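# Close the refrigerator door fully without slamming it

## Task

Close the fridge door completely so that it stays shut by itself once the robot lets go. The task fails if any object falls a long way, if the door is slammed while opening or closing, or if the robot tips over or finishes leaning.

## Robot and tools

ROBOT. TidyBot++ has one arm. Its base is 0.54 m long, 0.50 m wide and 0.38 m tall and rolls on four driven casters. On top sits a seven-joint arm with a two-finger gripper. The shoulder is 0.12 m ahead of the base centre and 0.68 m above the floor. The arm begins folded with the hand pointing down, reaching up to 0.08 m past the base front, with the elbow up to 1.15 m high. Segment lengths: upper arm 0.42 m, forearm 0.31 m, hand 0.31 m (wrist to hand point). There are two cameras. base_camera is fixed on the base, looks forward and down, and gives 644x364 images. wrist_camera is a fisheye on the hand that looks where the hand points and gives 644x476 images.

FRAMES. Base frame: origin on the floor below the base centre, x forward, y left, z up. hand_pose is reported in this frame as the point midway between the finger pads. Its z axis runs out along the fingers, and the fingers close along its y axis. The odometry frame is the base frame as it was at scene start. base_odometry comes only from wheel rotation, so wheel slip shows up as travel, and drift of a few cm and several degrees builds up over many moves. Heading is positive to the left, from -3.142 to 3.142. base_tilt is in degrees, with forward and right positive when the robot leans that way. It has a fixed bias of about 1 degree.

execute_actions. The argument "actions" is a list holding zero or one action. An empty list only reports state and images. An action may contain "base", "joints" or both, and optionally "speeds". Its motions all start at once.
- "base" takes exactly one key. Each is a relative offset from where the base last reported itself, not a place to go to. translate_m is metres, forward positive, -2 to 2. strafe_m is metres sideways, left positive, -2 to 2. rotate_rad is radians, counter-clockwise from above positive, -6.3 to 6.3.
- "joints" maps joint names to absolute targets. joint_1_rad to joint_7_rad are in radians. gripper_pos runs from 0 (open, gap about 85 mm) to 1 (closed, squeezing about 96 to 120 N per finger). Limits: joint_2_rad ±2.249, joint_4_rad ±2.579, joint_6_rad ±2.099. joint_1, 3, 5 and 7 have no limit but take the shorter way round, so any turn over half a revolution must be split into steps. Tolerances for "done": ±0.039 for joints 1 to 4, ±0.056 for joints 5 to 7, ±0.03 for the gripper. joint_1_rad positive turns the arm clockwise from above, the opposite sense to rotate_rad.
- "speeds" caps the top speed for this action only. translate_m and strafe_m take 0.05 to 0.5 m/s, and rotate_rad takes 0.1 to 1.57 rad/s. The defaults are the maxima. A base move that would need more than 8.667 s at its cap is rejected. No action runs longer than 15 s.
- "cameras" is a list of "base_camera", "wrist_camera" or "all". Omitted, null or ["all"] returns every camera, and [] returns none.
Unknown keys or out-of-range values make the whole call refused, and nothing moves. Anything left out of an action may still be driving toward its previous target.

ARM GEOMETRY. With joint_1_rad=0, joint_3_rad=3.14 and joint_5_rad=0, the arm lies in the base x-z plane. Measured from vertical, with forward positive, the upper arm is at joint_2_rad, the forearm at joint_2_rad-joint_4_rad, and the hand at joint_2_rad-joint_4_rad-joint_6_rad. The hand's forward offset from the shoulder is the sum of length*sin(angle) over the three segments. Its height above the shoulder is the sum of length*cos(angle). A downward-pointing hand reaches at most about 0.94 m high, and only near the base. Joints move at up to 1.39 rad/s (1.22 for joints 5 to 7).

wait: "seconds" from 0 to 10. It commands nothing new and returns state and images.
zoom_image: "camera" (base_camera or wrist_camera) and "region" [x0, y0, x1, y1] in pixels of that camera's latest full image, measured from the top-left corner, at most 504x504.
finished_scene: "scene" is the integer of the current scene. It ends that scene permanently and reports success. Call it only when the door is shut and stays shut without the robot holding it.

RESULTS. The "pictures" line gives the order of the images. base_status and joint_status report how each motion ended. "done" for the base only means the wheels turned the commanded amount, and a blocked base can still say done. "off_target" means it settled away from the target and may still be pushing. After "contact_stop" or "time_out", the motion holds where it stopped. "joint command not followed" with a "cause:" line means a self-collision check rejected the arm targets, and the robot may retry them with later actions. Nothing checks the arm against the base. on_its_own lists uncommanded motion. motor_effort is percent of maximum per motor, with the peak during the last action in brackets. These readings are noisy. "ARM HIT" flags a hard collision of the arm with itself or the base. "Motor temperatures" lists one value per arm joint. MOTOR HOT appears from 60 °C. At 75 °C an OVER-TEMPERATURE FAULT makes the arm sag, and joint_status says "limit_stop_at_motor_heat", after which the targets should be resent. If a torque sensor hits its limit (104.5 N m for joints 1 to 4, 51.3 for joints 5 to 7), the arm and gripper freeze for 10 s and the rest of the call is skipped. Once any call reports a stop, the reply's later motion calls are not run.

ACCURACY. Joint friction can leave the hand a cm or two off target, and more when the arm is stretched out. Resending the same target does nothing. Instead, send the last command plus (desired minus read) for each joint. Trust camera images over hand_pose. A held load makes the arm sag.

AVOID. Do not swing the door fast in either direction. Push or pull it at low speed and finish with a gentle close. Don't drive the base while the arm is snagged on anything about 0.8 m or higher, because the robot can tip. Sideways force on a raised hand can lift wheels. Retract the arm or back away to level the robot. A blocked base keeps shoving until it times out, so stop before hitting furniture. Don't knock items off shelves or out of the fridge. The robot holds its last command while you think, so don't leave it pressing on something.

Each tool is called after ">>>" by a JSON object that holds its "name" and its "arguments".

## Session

>>> {"name": "execute_actions", "arguments": {"actions": []}}

Scene clock: 0.00 s.
Motor temperatures (°C, as the motors report them): [31 35 29 34 37 40 38]
base_odometry: x=+0.000 y=+0.000 heading=+0.000 (m, m, rad; odometry frame)
base_tilt: forward=+0.1 right=+0.5 (deg)
base_status: not commanded
joint_positions: joint_1_rad=-0.018 joint_2_rad=-0.358 joint_3_rad=+3.137 joint_4_rad=-2.561 joint_5_rad=-0.050 joint_6_rad=-0.839 joint_7_rad=+1.608 gripper_pos=+0.000
joint_status: not commanded
motor_effort: joint_1_rad=+0 joint_2_rad=+0 joint_3_rad=+0 joint_4_rad=+13 joint_5_rad=+0 joint_6_rad=+0 joint_7_rad=-1 (%)
hand_pose: x=+0.2560 y=+0.0158 z=+0.5806 quat_wxyz=(-0.018, +0.998, +0.014, +0.050) (m; base frame)
pictures: base_camera, wrist_camera
camera_calibration (this result's frames):
wrist_camera: T_world_to_cam=[[0.0462215, -0.995037, -0.0881193, 0.0605417], [-0.995482, -0.0385582, -0.0867676, 0.361754], [0.0829392, 0.0917318, -0.992324, 0.690753], [0, 0, 0, 1]] pos_world=[0.300031, 0.0108258, 0.722174]
Images, in order (width x height): base_camera 644x364, wrist_camera 644x476.

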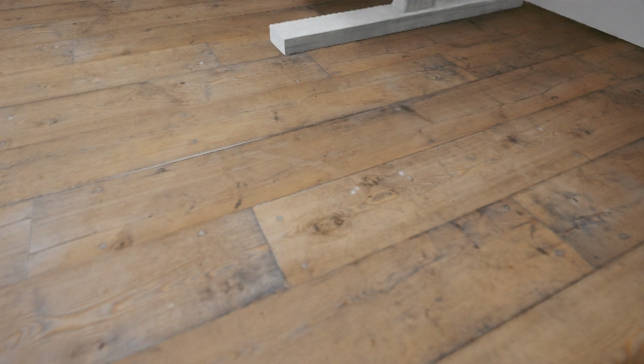

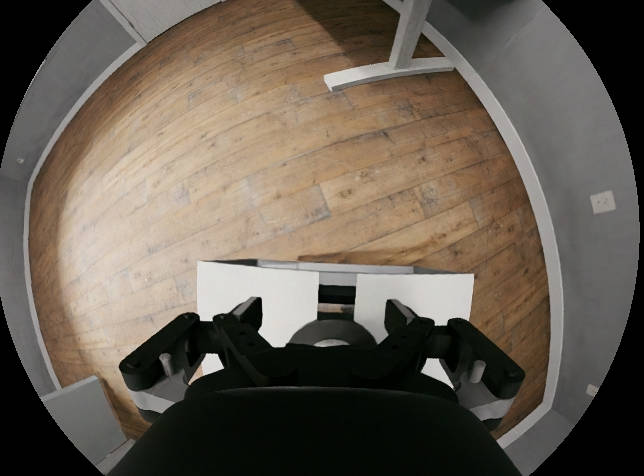

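>>> {"name": "execute_actions", "arguments": {"actions": [{"base":{"rotate_rad":2.4},"joints":{"joint_6_rad":0.1}}]}}

Scene clock: 5.53 s.
Motor temperatures (°C, as the motors report them): [31 35 29 34 37 40 38]
base_odometry: x=+0.000 y=+0.000 heading=+2.399 (m, m, rad; odometry frame)
base_tilt: forward=+0.1 right=+0.5 (deg)
base_status: done
joint_positions: joint_1_rad=-0.018 joint_2_rad=-0.358 joint_3_rad=+3.137 joint_4_rad=-2.559 joint_5_rad=-0.050 joint_6_rad=+0.086 joint_7_rad=+1.608 gripper_pos=+0.000
joint_status: all done
motor_effort: joint_1_rad=+0(1) joint_2_rad=-4(5) joint_3_rad=+0(1) joint_4_rad=+17(17) joint_5_rad=+0(1) joint_6_rad=+7(8) joint_7_rad=+1(0) (%)
hand_pose: x=+0.4919 y=+0.0086 z=+0.7296 quat_wxyz=(-0.006, +0.871, +0.004, +0.491) (m; base frame)
pictures: base_camera, wrist_camera
camera_calibration (this result's frames):
wrist_camera: T_world_to_cam=[[0.0650109, -0.997547, -0.0259454, 0.000977571], [-0.529142, -0.0124173, -0.848443, 0.935372], [0.846039, 0.0688868, -0.528651, 0.10629], [0, 0, 0, 1]] pos_world=[0.404956, 0.00526799, 0.849825]
Images, in order (width x height): base_camera 644x364, wrist_camera 644x476.

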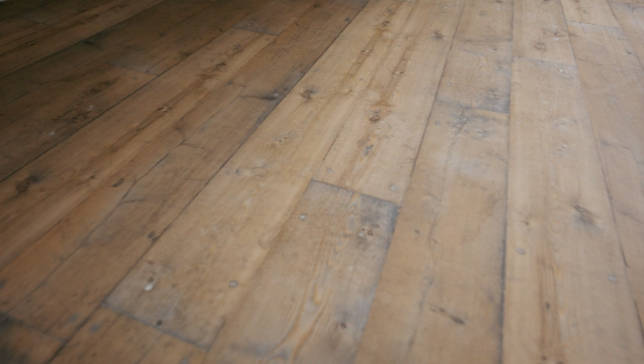

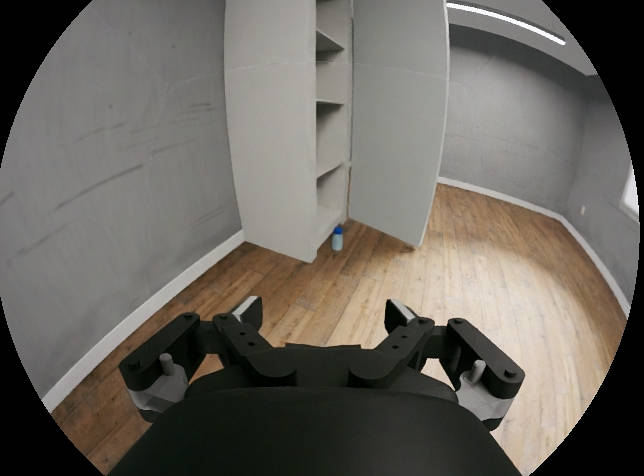

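>>> {"name": "execute_actions", "arguments": {"actions": [{"base":{"rotate_rad":1.143}}], "cameras": []}}

>>> {"name": "execute_actions", "arguments": {"actions": [{"base":{"strafe_m":-1.22},"joints":{"joint_6_rad":-0.3}}]}}

Scene clock: 13.17 s.
Motor temperatures (°C, as the motors report them): [31 35 29 34 37 40 38]
base_odometry: x=+0.000 y=+0.000 heading=-2.742 (m, m, rad; odometry frame)
base_tilt: forward=+0.1 right=+0.5 (deg)
base_status: done
joint_positions: joint_1_rad=-0.018 joint_2_rad=-0.358 joint_3_rad=+3.136 joint_4_rad=-2.559 joint_5_rad=-0.050 joint_6_rad=+0.086 joint_7_rad=+1.608 gripper_pos=+0.000
joint_status: not commanded
motor_effort: joint_1_rad=+0(1) joint_2_rad=-4(5) joint_3_rad=+0(1) joint_4_rad=+17(17) joint_5_rad=+0(0) joint_6_rad=+8(8) joint_7_rad=+0(0) (%)
hand_pose: x=+0.4919 y=+0.0086 z=+0.7296 quat_wxyz=(-0.006, +0.871, +0.004, +0.491) (m; base frame)
pictures: none
No camera images: the call's "cameras" was empty. Leave "cameras" out to get every camera's image.

Scene clock: 16.97 s.
Motor temperatures (°C, as the motors report them): [31 35 29 34 37 40 38]
base_odometry: x=-0.476 y=+1.123 heading=-2.741 (m, m, rad; odometry frame)
base_tilt: forward=+0.1 right=+0.5 (deg)
base_status: done
joint_positions: joint_1_rad=-0.018 joint_2_rad=-0.358 joint_3_rad=+3.136 joint_4_rad=-2.563 joint_5_rad=-0.050 joint_6_rad=-0.285 joint_7_rad=+1.608 gripper_pos=+0.000
joint_status: all done
motor_effort: joint_1_rad=+0(0) joint_2_rad=-3(5) joint_3_rad=+0(1) joint_4_rad=+16(18) joint_5_rad=+0(0) joint_6_rad=+5(6) joint_7_rad=+0(0) (%)
hand_pose: x=+0.4135 y=+0.0123 z=+0.6422 quat_wxyz=(-0.011, +0.947, +0.008, +0.320) (m; base frame)
pictures: base_camera, wrist_camera
camera_calibration (this result's frames):
wrist_camera: T_world_to_cam=[[0.0644343, -0.996517, -0.0529345, 0.0251201], [-0.803034, -0.0202864, -0.595588, 0.77071], [0.59244, 0.0808845, -0.801544, 0.406114], [0, 0, 0, 1]] pos_world=[0.376689, 0.00781918, 0.785874]
Images, in order (width x height): base_camera 644x364, wrist_camera 644x476.

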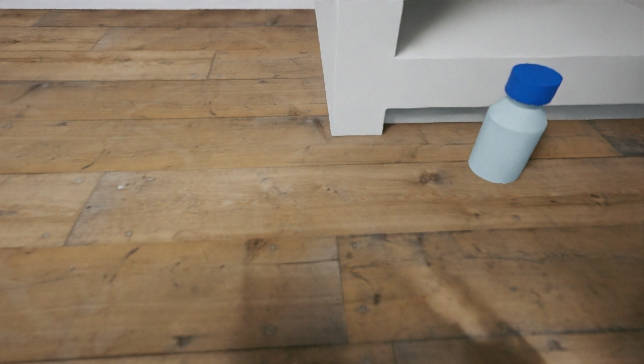

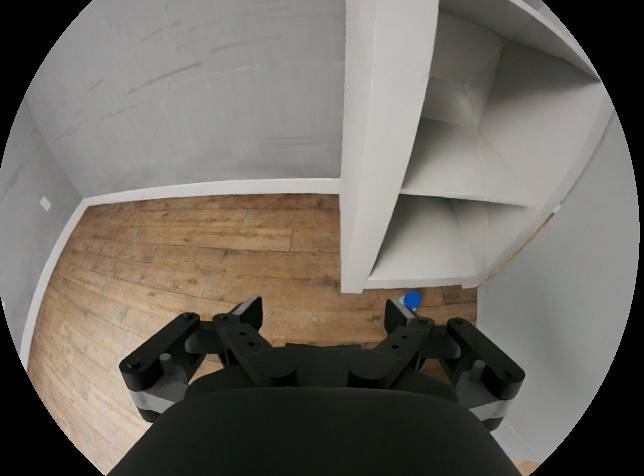

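>>> {"name": "execute_actions", "arguments": {"actions": [{"joints":{"joint_1_rad":0.515,"joint_2_rad":1.298,"joint_3_rad":3.14,"joint_4_rad":-1.987,"joint_5_rad":0,"joint_6_rad":0.65,"joint_7_rad":1.57}}]}}

Scene clock: 23.10 s.
Motor temperatures (°C, as the motors report them): [31 35 29 34 37 40 38]
base_odometry: x=-0.476 y=+1.123 heading=-2.741 (m, m, rad; odometry frame)
base_tilt: forward=+0.1 right=+0.5 (deg)
base_status: not commanded
joint_positions: joint_1_rad=+0.502 joint_2_rad=+1.293 joint_3_rad=+3.136 joint_4_rad=-2.004 joint_5_rad=-0.026 joint_6_rad=+0.609 joint_7_rad=+1.598 gripper_pos=+0.000
joint_status: all done
motor_effort: joint_1_rad=+0(1) joint_2_rad=-34(36) joint_3_rad=-1(2) joint_4_rad=+0(15) joint_5_rad=+0(1) joint_6_rad=+4(5) joint_7_rad=+0(0) (%)
hand_pose: x=+0.5506 y=-0.2372 z=+0.2069 quat_wxyz=(+0.061, +0.944, -0.241, +0.216) (m; base frame)
pictures: base_camera, wrist_camera
camera_calibration (this result's frames):
wrist_camera: T_world_to_cam=[[-0.450568, -0.89212, -0.0333227, 0.0488609], [-0.801376, 0.420623, -0.42529, 0.684886], [0.393426, -0.164918, -0.904443, 0.0686859], [0, 0, 0, 1]] pos_world=[0.543844, -0.233162, 0.355026]
Images, in order (width x height): base_camera 644x364, wrist_camera 644x476.

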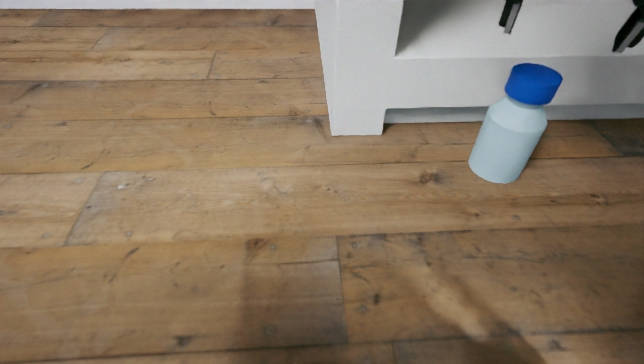

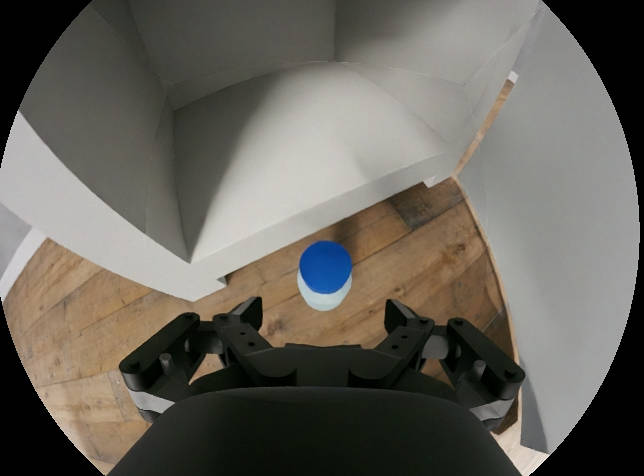

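>>> {"name": "execute_actions", "arguments": {"actions": [{"joints":{"joint_2_rad":1.565,"joint_4_rad":-1.635,"joint_6_rad":0.545}}]}}

Scene clock: 27.53 s.
Motor temperatures (°C, as the motors report them): [31 35 29 34 37 40 38]
base_odometry: x=-0.476 y=+1.123 heading=-2.741 (m, m, rad; odometry frame)
base_tilt: forward=+0.1 right=+0.5 (deg)
base_status: not commanded
joint_positions: joint_1_rad=+0.502 joint_2_rad=+1.561 joint_3_rad=+3.136 joint_4_rad=-1.651 joint_5_rad=-0.026 joint_6_rad=+0.584 joint_7_rad=+1.598 gripper_pos=+0.000
joint_status: all done
motor_effort: joint_1_rad=-1(0) joint_2_rad=-38(39) joint_3_rad=-2(2) joint_4_rad=+1(2) joint_5_rad=+0(0) joint_6_rad=+5(5) joint_7_rad=+0(0) (%)
hand_pose: x=+0.6023 y=-0.2654 z=+0.1013 quat_wxyz=(+0.068, +0.937, -0.240, +0.244) (m; base frame)
pictures: base_camera, wrist_camera
camera_calibration (this result's frames):
wrist_camera: T_world_to_cam=[[-0.450357, -0.892269, -0.0321662, 0.0431889], [-0.776896, 0.409371, -0.47838, 0.680937], [0.440011, -0.190452, -0.877564, -0.0893272], [0, 0, 0, 1]] pos_world=[0.587773, -0.257232, 0.248746]
Images, in order (width x height): base_camera 644x364, wrist_camera 644x476.

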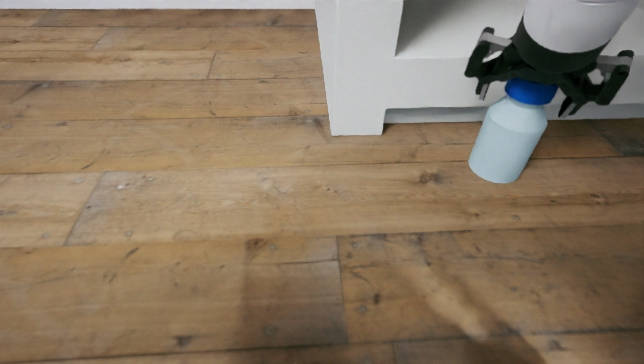

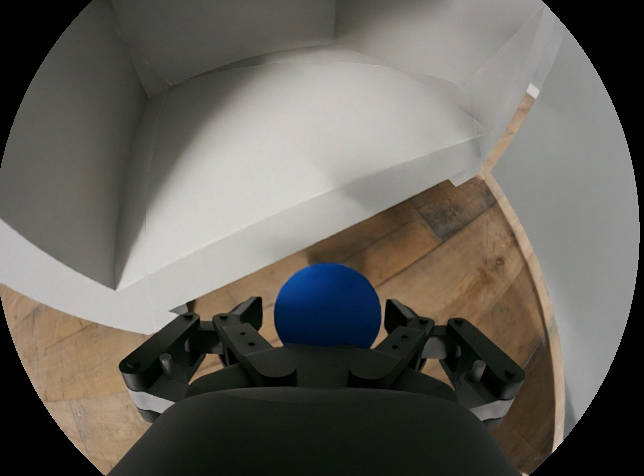

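>>> {"name": "execute_actions", "arguments": {"actions": [{"joints":{"gripper_pos":1}}], "cameras": []}}

>>> {"name": "execute_actions", "arguments": {"actions": [{"joints":{"joint_2_rad":1.45,"joint_4_rad":-1.73}}], "cameras": ["base_camera"]}}

>>> {"name": "execute_actions", "arguments": {"actions": [{"base":{"translate_m":-0.42}}], "cameras": []}}

>>> {"name": "execute_actions", "arguments": {"actions": [{"joints":{"joint_1_rad":-0.6}}]}}

Scene clock: 31.57 s.
Motor temperatures (°C, as the motors report them): [31 35 29 34 37 40 38]
base_odometry: x=-0.476 y=+1.123 heading=-2.741 (m, m, rad; odometry frame)
base_tilt: forward=+0.1 right=+0.5 (deg)
base_status: not commanded
joint_positions: joint_1_rad=+0.504 joint_2_rad=+1.551 joint_3_rad=+3.137 joint_4_rad=-1.642 joint_5_rad=-0.024 joint_6_rad=+0.579 joint_7_rad=+1.595 gripper_pos=+0.419
joint_status: gripper_pos off_target (ended at +0.419, target +1.000)
motor_effort: joint_1_rad=-1(3) joint_2_rad=-33(42) joint_3_rad=-1(3) joint_4_rad=+1(4) joint_5_rad=+1(0) joint_6_rad=+2(6) joint_7_rad=+0(3) (%)
hand_pose: x=+0.6103 y=-0.2710 z=+0.1071 quat_wxyz=(+0.069, +0.935, -0.241, +0.251) (m; base frame)
pictures: none
No camera images: the call's "cameras" was empty. Leave "cameras" out to get every camera's image.

Scene clock: 32.67 s.
Motor temperatures (°C, as the motors report them): [31 35 29 34 37 40 38]
base_odometry: x=-0.476 y=+1.123 heading=-2.741 (m, m, rad; odometry frame)
base_tilt: forward=+0.2 right=+0.5 (deg)
base_status: not commanded
joint_positions: joint_1_rad=+0.504 joint_2_rad=+1.487 joint_3_rad=+3.137 joint_4_rad=-1.729 joint_5_rad=-0.024 joint_6_rad=+0.568 joint_7_rad=+1.595 gripper_pos=+0.419
joint_status: all done
motor_effort: joint_1_rad=+0(1) joint_2_rad=-42(45) joint_3_rad=-1(2) joint_4_rad=+2(4) joint_5_rad=+0(0) joint_6_rad=+6(6) joint_7_rad=+0(0) (%)
hand_pose: x=+0.5944 y=-0.2621 z=+0.1292 quat_wxyz=(+0.065, +0.939, -0.242, +0.235) (m; base frame)
pictures: base_camera
Images, in order (width x height): base_camera 644x364.

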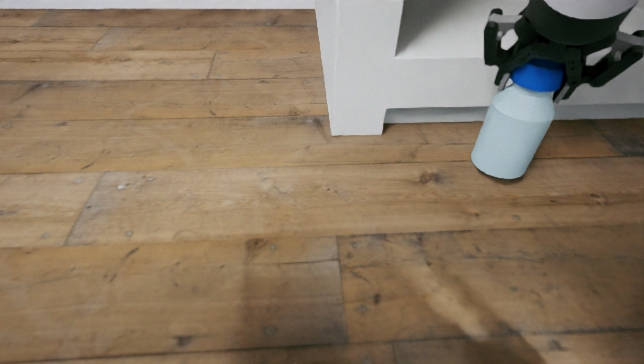

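Scene clock: 34.83 s.
Motor temperatures (°C, as the motors report them): [31 36 29 34 37 40 38]
base_odometry: x=-0.089 y=+1.287 heading=-2.741 (m, m, rad; odometry frame)
base_tilt: forward=+0.1 right=+0.5 (deg)
base_status: done
joint_positions: joint_1_rad=+0.511 joint_2_rad=+1.484 joint_3_rad=+3.137 joint_4_rad=-1.734 joint_5_rad=-0.023 joint_6_rad=+0.567 joint_7_rad=+1.595 gripper_pos=+0.419
joint_status: not commanded
motor_effort: joint_1_rad=+0(2) joint_2_rad=-43(44) joint_3_rad=-1(3) joint_4_rad=+2(4) joint_5_rad=+0(1) joint_6_rad=+6(7) joint_7_rad=+1(0) (%)
hand_pose: x=+0.5917 y=-0.2647 z=+0.1303 quat_wxyz=(+0.065, +0.939, -0.245, +0.234) (m; base frame)
pictures: none
No camera images: the call's "cameras" was empty. Leave "cameras" out to get every camera's image.

Scene clock: 37.23 s.
Motor temperatures (°C, as the motors report them): [31 36 29 34 37 40 38]
base_odometry: x=-0.089 y=+1.287 heading=-2.741 (m, m, rad; odometry frame)
base_tilt: forward=+0.1 right=+0.5 (deg)
base_status: not commanded
joint_positions: joint_1_rad=-0.595 joint_2_rad=+1.484 joint_3_rad=+3.136 joint_4_rad=-1.734 joint_5_rad=-0.022 joint_6_rad=+0.567 joint_7_rad=+1.595 gripper_pos=+0.419
joint_status: all done
motor_effort: joint_1_rad=+0(3) joint_2_rad=-42(42) joint_3_rad=-1(3) joint_4_rad=+2(2) joint_5_rad=+0(0) joint_6_rad=+6(6) joint_7_rad=+0(0) (%)
hand_pose: x=+0.5674 y=+0.3041 z=+0.1304 quat_wxyz=(-0.067, +0.927, +0.285, +0.233) (m; base frame)
pictures: base_camera, wrist_camera
camera_calibration (this result's frames):
wrist_camera: T_world_to_cam=[[0.588925, -0.807414, -0.0353555, -0.0785205], [-0.727472, -0.510543, -0.458399, 0.683761], [0.352068, 0.295683, -0.888043, -0.0366302], [0, 0, 0, 1]] pos_world=[0.556557, 0.296522, 0.27813]
Images, in order (width x height): base_camera 644x364, wrist_camera 644x476.

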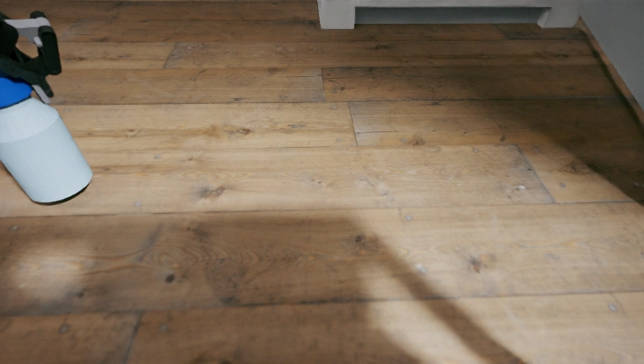

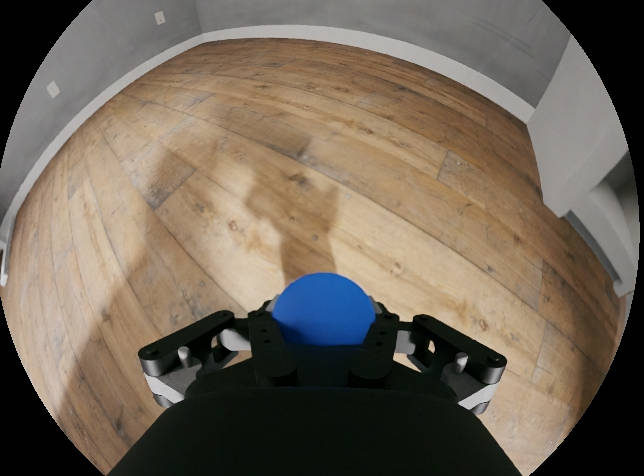

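>>> {"name": "execute_actions", "arguments": {"actions": [{"joints":{"joint_2_rad":1.55,"joint_4_rad":-1.625}}], "cameras": []}}

>>> {"name": "execute_actions", "arguments": {"actions": [{"joints":{"gripper_pos":0}}], "cameras": []}}

>>> {"name": "execute_actions", "arguments": {"actions": [{"joints":{"joint_2_rad":1.25,"joint_4_rad":-2.03,"joint_6_rad":0.68}}], "cameras": ["base_camera"]}}

>>> {"name": "execute_actions", "arguments": {"actions": [{"joints":{"joint_1_rad":-0.1,"joint_2_rad":-0.35,"joint_4_rad":-2.5,"joint_6_rad":-0.6,"gripper_pos":1}}]}}

Scene clock: 41.33 s.
Motor temperatures (°C, as the motors report them): [31 36 29 34 37 40 38]
base_odometry: x=-0.090 y=+1.287 heading=-2.741 (m, m, rad; odometry frame)
base_tilt: forward=+0.1 right=+0.5 (deg)
base_status: not commanded
joint_positions: joint_1_rad=-0.595 joint_2_rad=+1.549 joint_3_rad=+3.137 joint_4_rad=-1.640 joint_5_rad=-0.022 joint_6_rad=+0.567 joint_7_rad=+1.595 gripper_pos=+0.419
joint_status: all done
motor_effort: joint_1_rad=+0(3) joint_2_rad=-34(43) joint_3_rad=-1(4) joint_4_rad=+2(3) joint_5_rad=+1(1) joint_6_rad=+3(7) joint_7_rad=+0(0) (%)
hand_pose: x=+0.5826 y=+0.3144 z=+0.1069 quat_wxyz=(-0.071, +0.924, +0.284, +0.247) (m; base frame)
pictures: none
No camera images: the call's "cameras" was empty. Leave "cameras" out to get every camera's image.

Scene clock: 42.43 s.
Motor temperatures (°C, as the motors report them): [31 36 29 34 37 40 38]
base_odometry: x=-0.090 y=+1.287 heading=-2.741 (m, m, rad; odometry frame)
base_tilt: forward=+0.1 right=+0.5 (deg)
base_status: not commanded
joint_positions: joint_1_rad=-0.595 joint_2_rad=+1.549 joint_3_rad=+3.137 joint_4_rad=-1.639 joint_5_rad=-0.022 joint_6_rad=+0.567 joint_7_rad=+1.595 gripper_pos=+0.000
joint_status: all done
motor_effort: joint_1_rad=+0(1) joint_2_rad=-38(41) joint_3_rad=-1(2) joint_4_rad=+2(3) joint_5_rad=+0(0) joint_6_rad=+4(6) joint_7_rad=+0(0) (%)
hand_pose: x=+0.5832 y=+0.3148 z=+0.1071 quat_wxyz=(-0.072, +0.924, +0.284, +0.247) (m; base frame)
pictures: none
No camera images: the call's "cameras" was empty. Leave "cameras" out to get every camera's image.

Scene clock: 44.00 s.
Motor temperatures (°C, as the motors report them): [31 36 29 34 37 40 38]
base_odometry: x=-0.090 y=+1.287 heading=-2.741 (m, m, rad; odometry frame)
base_tilt: forward=+0.1 right=+0.5 (deg)
base_status: not commanded
joint_positions: joint_1_rad=-0.595 joint_2_rad=+1.256 joint_3_rad=+3.137 joint_4_rad=-2.015 joint_5_rad=-0.022 joint_6_rad=+0.640 joint_7_rad=+1.595 gripper_pos=+0.000
joint_status: all done
motor_effort: joint_1_rad=-1(0) joint_2_rad=-35(39) joint_3_rad=-1(2) joint_4_rad=+1(1) joint_5_rad=+0(0) joint_6_rad=+4(4) joint_7_rad=-1(0) (%)
hand_pose: x=+0.5424 y=+0.2867 z=+0.2287 quat_wxyz=(-0.070, +0.925, +0.285, +0.243) (m; base frame)
pictures: base_camera
Images, in order (width x height): base_camera 644x364.

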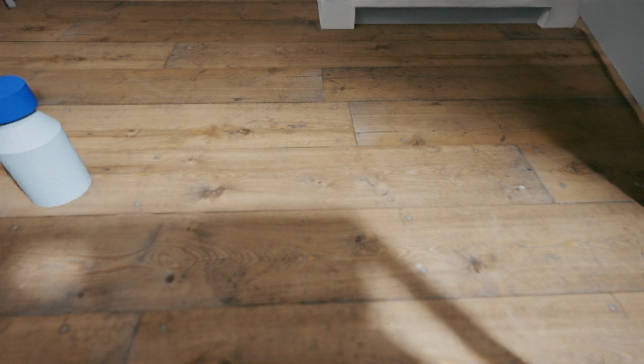

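Scene clock: 46.80 s.
Motor temperatures (°C, as the motors report them): [31 36 29 34 37 40 38]
base_odometry: x=-0.090 y=+1.287 heading=-2.741 (m, m, rad; odometry frame)
base_tilt: forward=+0.1 right=+0.5 (deg)
base_status: not commanded
joint_positions: joint_1_rad=-0.115 joint_2_rad=-0.343 joint_3_rad=+3.137 joint_4_rad=-2.486 joint_5_rad=-0.022 joint_6_rad=-0.562 joint_7_rad=+1.595 gripper_pos=+0.999
joint_status: all done
motor_effort: joint_1_rad=+0(1) joint_2_rad=-3(38) joint_3_rad=+0(1) joint_4_rad=+16(17) joint_5_rad=+0(0) joint_6_rad=+4(5) joint_7_rad=+0(0) (%)
hand_pose: x=+0.3711 y=+0.0352 z=+0.6258 quat_wxyz=(-0.017, +0.974, +0.063, +0.216) (m; base frame)
pictures: base_camera, wrist_camera
camera_calibration (this result's frames):
wrist_camera: T_world_to_cam=[[0.162289, -0.985409, -0.0513025, 0.0120809], [-0.90306, -0.127371, -0.410194, 0.652248], [0.397674, 0.112899, -0.910554, 0.555556], [0, 0, 0, 1]] pos_world=[0.366128, 0.0322603, 0.774032]
Images, in order (width x height): base_camera 644x364, wrist_camera 644x476.

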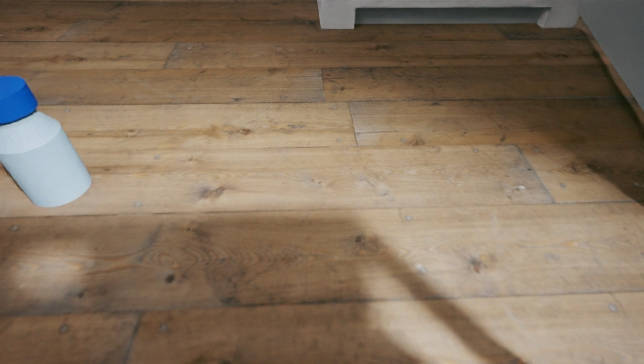

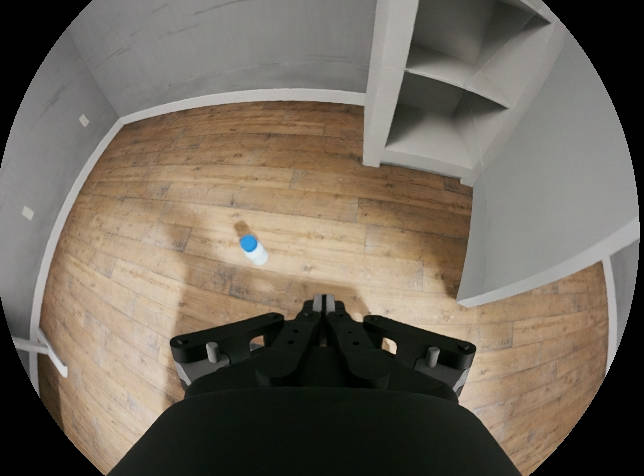

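>>> {"name": "execute_actions", "arguments": {"actions": [{"base":{"strafe_m":-0.82},"joints":{"joint_6_rad":-0.85}}]}}

>>> {"name": "execute_actions", "arguments": {"actions": [{"joints":{"joint_2_rad":0.8,"joint_4_rad":-2.1,"joint_6_rad":1.33}}]}}

Scene clock: 52.70 s.
Motor temperatures (°C, as the motors report them): [31 36 29 34 37 40 38]
base_odometry: x=-0.409 y=+2.042 heading=-2.741 (m, m, rad; odometry frame)
base_tilt: forward=+0.1 right=+0.5 (deg)
base_status: done
joint_positions: joint_1_rad=-0.115 joint_2_rad=-0.343 joint_3_rad=+3.137 joint_4_rad=-2.498 joint_5_rad=-0.022 joint_6_rad=-0.834 joint_7_rad=+1.595 gripper_pos=+0.999
joint_status: all done
motor_effort: joint_1_rad=+0(0) joint_2_rad=-1(3) joint_3_rad=+0(1) joint_4_rad=+14(16) joint_5_rad=+1(0) joint_6_rad=+1(4) joint_7_rad=-1(0) (%)
hand_pose: x=+0.2853 y=+0.0262 z=+0.5971 quat_wxyz=(-0.011, +0.995, +0.065, +0.076) (m; base frame)
pictures: base_camera, wrist_camera
camera_calibration (this result's frames):
wrist_camera: T_world_to_cam=[[0.149932, -0.98655, -0.065106, 0.0274343], [-0.980384, -0.139828, -0.138908, 0.42224], [0.127936, 0.0846556, -0.988163, 0.688614], [0, 0, 0, 1]] pos_world=[0.321745, 0.027811, 0.740901]
Images, in order (width x height): base_camera 644x364, wrist_camera 644x476.

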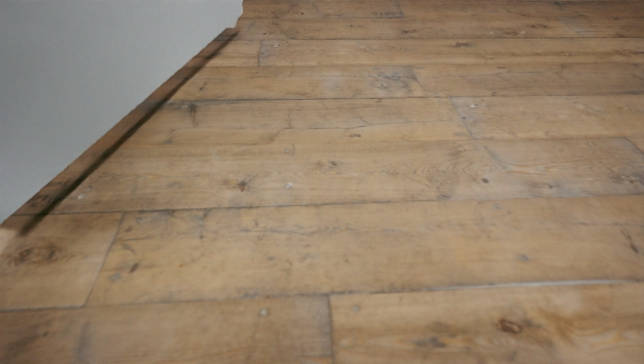

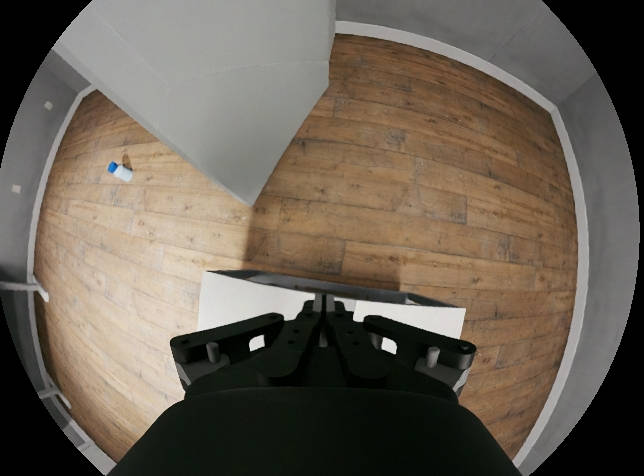

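Scene clock: 55.43 s.
Motor temperatures (°C, as the motors report them): [31 36 29 34 37 40 38]
base_odometry: x=-0.409 y=+2.042 heading=-2.741 (m, m, rad; odometry frame)
base_tilt: forward=+0.1 right=+0.5 (deg)
base_status: not commanded
joint_positions: joint_1_rad=-0.115 joint_2_rad=+0.794 joint_3_rad=+3.137 joint_4_rad=-2.117 joint_5_rad=-0.022 joint_6_rad=+1.293 joint_7_rad=+1.595 gripper_pos=+0.999
joint_status: all done
motor_effort: joint_1_rad=+0(0) joint_2_rad=-35(36) joint_3_rad=-1(1) joint_4_rad=+9(15) joint_5_rad=+0(0) joint_6_rad=+9(9) joint_7_rad=+0(0) (%)
hand_pose: x=+0.7977 y=+0.0758 z=+0.6559 quat_wxyz=(-0.028, +0.722, +0.041, +0.690) (m; base frame)
pictures: base_camera, wrist_camera
camera_calibration (this result's frames):
wrist_camera: T_world_to_cam=[[0.153361, -0.987884, 0.0237748, -0.0576186], [-0.0583199, -0.033066, -0.99775, 0.759398], [0.986448, 0.151629, -0.0626843, -0.619975], [0, 0, 0, 1]] pos_world=[0.664697, 0.062196, 0.720197]
Images, in order (width x height): base_camera 644x364, wrist_camera 644x476.

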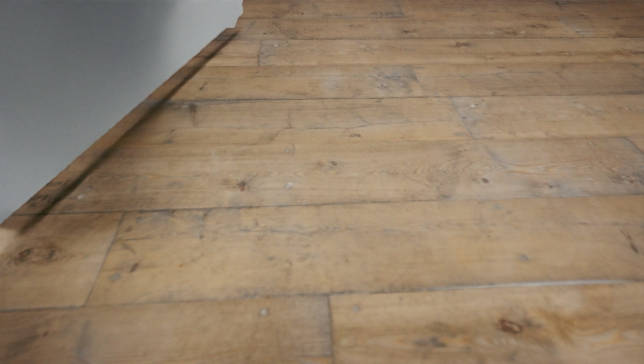

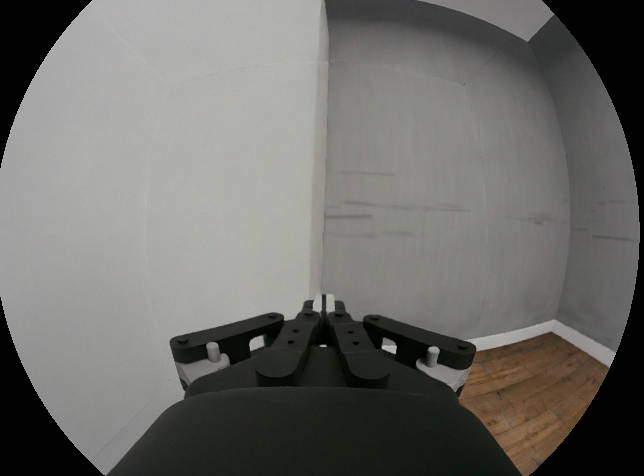

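>>> {"name": "execute_actions", "arguments": {"actions": [{"base":{"strafe_m":0.44},"speeds":{"strafe_m":0.1}}]}}

>>> {"name": "execute_actions", "arguments": {"actions": [{"base":{"translate_m":0.24},"speeds":{"translate_m":0.06}}]}}

Scene clock: 62.07 s.
Motor temperatures (°C, as the motors report them): [31 36 29 34 37 40 38]
base_odometry: x=-0.237 y=+1.637 heading=-2.741 (m, m, rad; odometry frame)
base_tilt: forward=+0.1 right=+0.5 (deg)
base_status: done
joint_positions: joint_1_rad=-0.098 joint_2_rad=+0.794 joint_3_rad=+3.147 joint_4_rad=-2.115 joint_5_rad=-0.022 joint_6_rad=+1.293 joint_7_rad=+1.595 gripper_pos=+0.999
joint_status: not commanded
motor_effort: joint_1_rad=+0(7) joint_2_rad=-35(36) joint_3_rad=-1(7) joint_4_rad=+9(13) joint_5_rad=+0(7) joint_6_rad=+9(9) joint_7_rad=+0(0) (%)
hand_pose: x=+0.8001 y=+0.0586 z=+0.6566 quat_wxyz=(-0.017, +0.722, +0.034, +0.691) (m; base frame)
pictures: base_camera, wrist_camera
camera_calibration (this result's frames):
wrist_camera: T_world_to_cam=[[0.127971, -0.991286, 0.0312304, -0.0593474], [-0.0563884, -0.0387106, -0.997658, 0.758417], [0.990174, 0.12591, -0.0608508, -0.622347], [0, 0, 0, 1]] pos_world=[0.666592, 0.0488882, 0.720624]
Images, in order (width x height): base_camera 644x364, wrist_camera 644x476.

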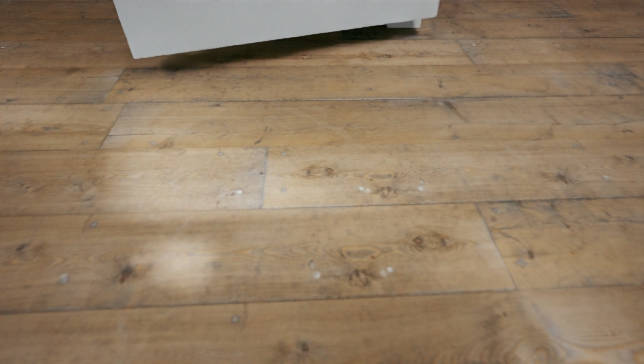

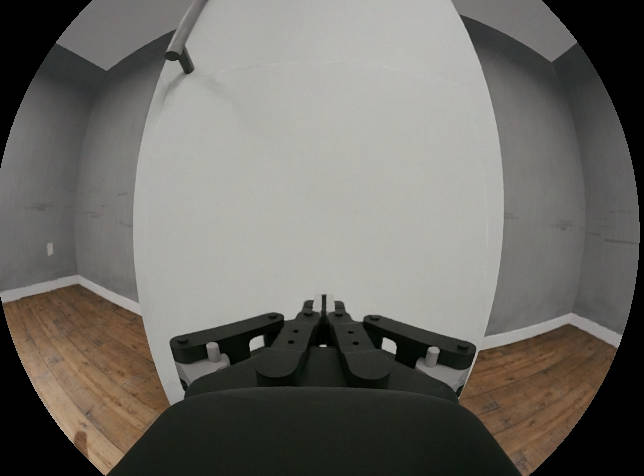

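Scene clock: 66.47 s.
Motor temperatures (°C, as the motors report them): [31 36 29 34 37 40 38]
base_odometry: x=-0.458 y=+1.544 heading=-2.741 (m, m, rad; odometry frame)
base_tilt: forward=+0.1 right=+0.5 (deg)
base_status: done
joint_positions: joint_1_rad=-0.098 joint_2_rad=+0.767 joint_3_rad=+3.143 joint_4_rad=-2.195 joint_5_rad=-0.021 joint_6_rad=+1.331 joint_7_rad=+1.595 gripper_pos=+0.999
joint_status: not commanded
motor_effort: joint_1_rad=+2(2) joint_2_rad=-26(36) joint_3_rad=+1(1) joint_4_rad=+26(29) joint_5_rad=+0(1) joint_6_rad=+3(9) joint_7_rad=+1(0) (%)
hand_pose: x=+0.7752 y=+0.0586 z=+0.6565 quat_wxyz=(-0.019, +0.727, +0.035, +0.685) (m; base frame)
pictures: base_camera, wrist_camera
camera_calibration (this result's frames):
wrist_camera: T_world_to_cam=[[0.132313, -0.990795, 0.0286136, -0.0578345], [-0.0718271, -0.0383755, -0.996679, 0.768213], [0.988602, 0.129819, -0.0762435, -0.586629], [0, 0, 0, 1]] pos_world=[0.642774, 0.0483338, 0.72259]
Images, in order (width x height): base_camera 644x364, wrist_camera 644x476.

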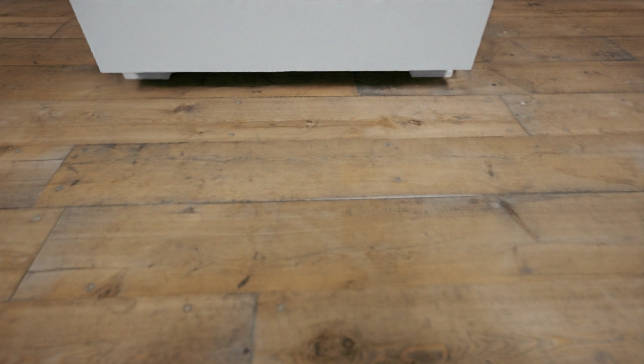

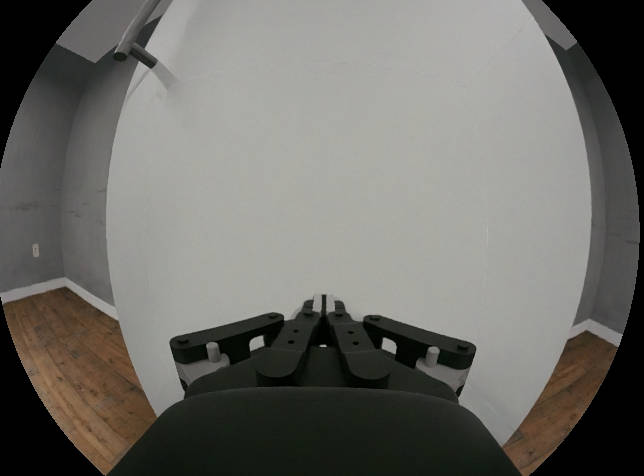

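>>> {"name": "execute_actions", "arguments": {"actions": [{"base":{"translate_m":-0.1}}], "cameras": ["base_camera"]}}

>>> {"name": "finished_scene", "arguments": {"scene": 2}}

Scene clock: 69.47 s.
Motor temperatures (°C, as the motors report them): [31 36 29 34 37 40 38]
base_odometry: x=-0.366 y=+1.582 heading=-2.741 (m, m, rad; odometry frame)
base_tilt: forward=+0.1 right=+0.5 (deg)
base_status: done
joint_positions: joint_1_rad=-0.097 joint_2_rad=+0.800 joint_3_rad=+3.143 joint_4_rad=-2.097 joint_5_rad=-0.021 joint_6_rad=+1.331 joint_7_rad=+1.595 gripper_pos=+0.999
joint_status: not commanded
motor_effort: joint_1_rad=-1(3) joint_2_rad=-35(37) joint_3_rad=-1(2) joint_4_rad=+9(25) joint_5_rad=+1(2) joint_6_rad=+8(10) joint_7_rad=+0(0) (%)
hand_pose: x=+0.8055 y=+0.0607 z=+0.6713 quat_wxyz=(-0.020, +0.705, +0.033, +0.708) (m; base frame)
pictures: base_camera
Images, in order (width x height): base_camera 644x364.

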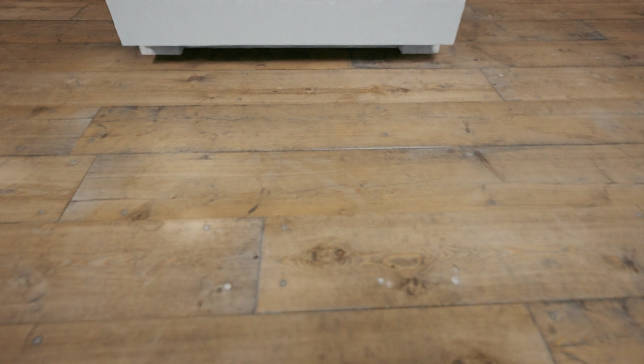

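The scene is finished: the task was done.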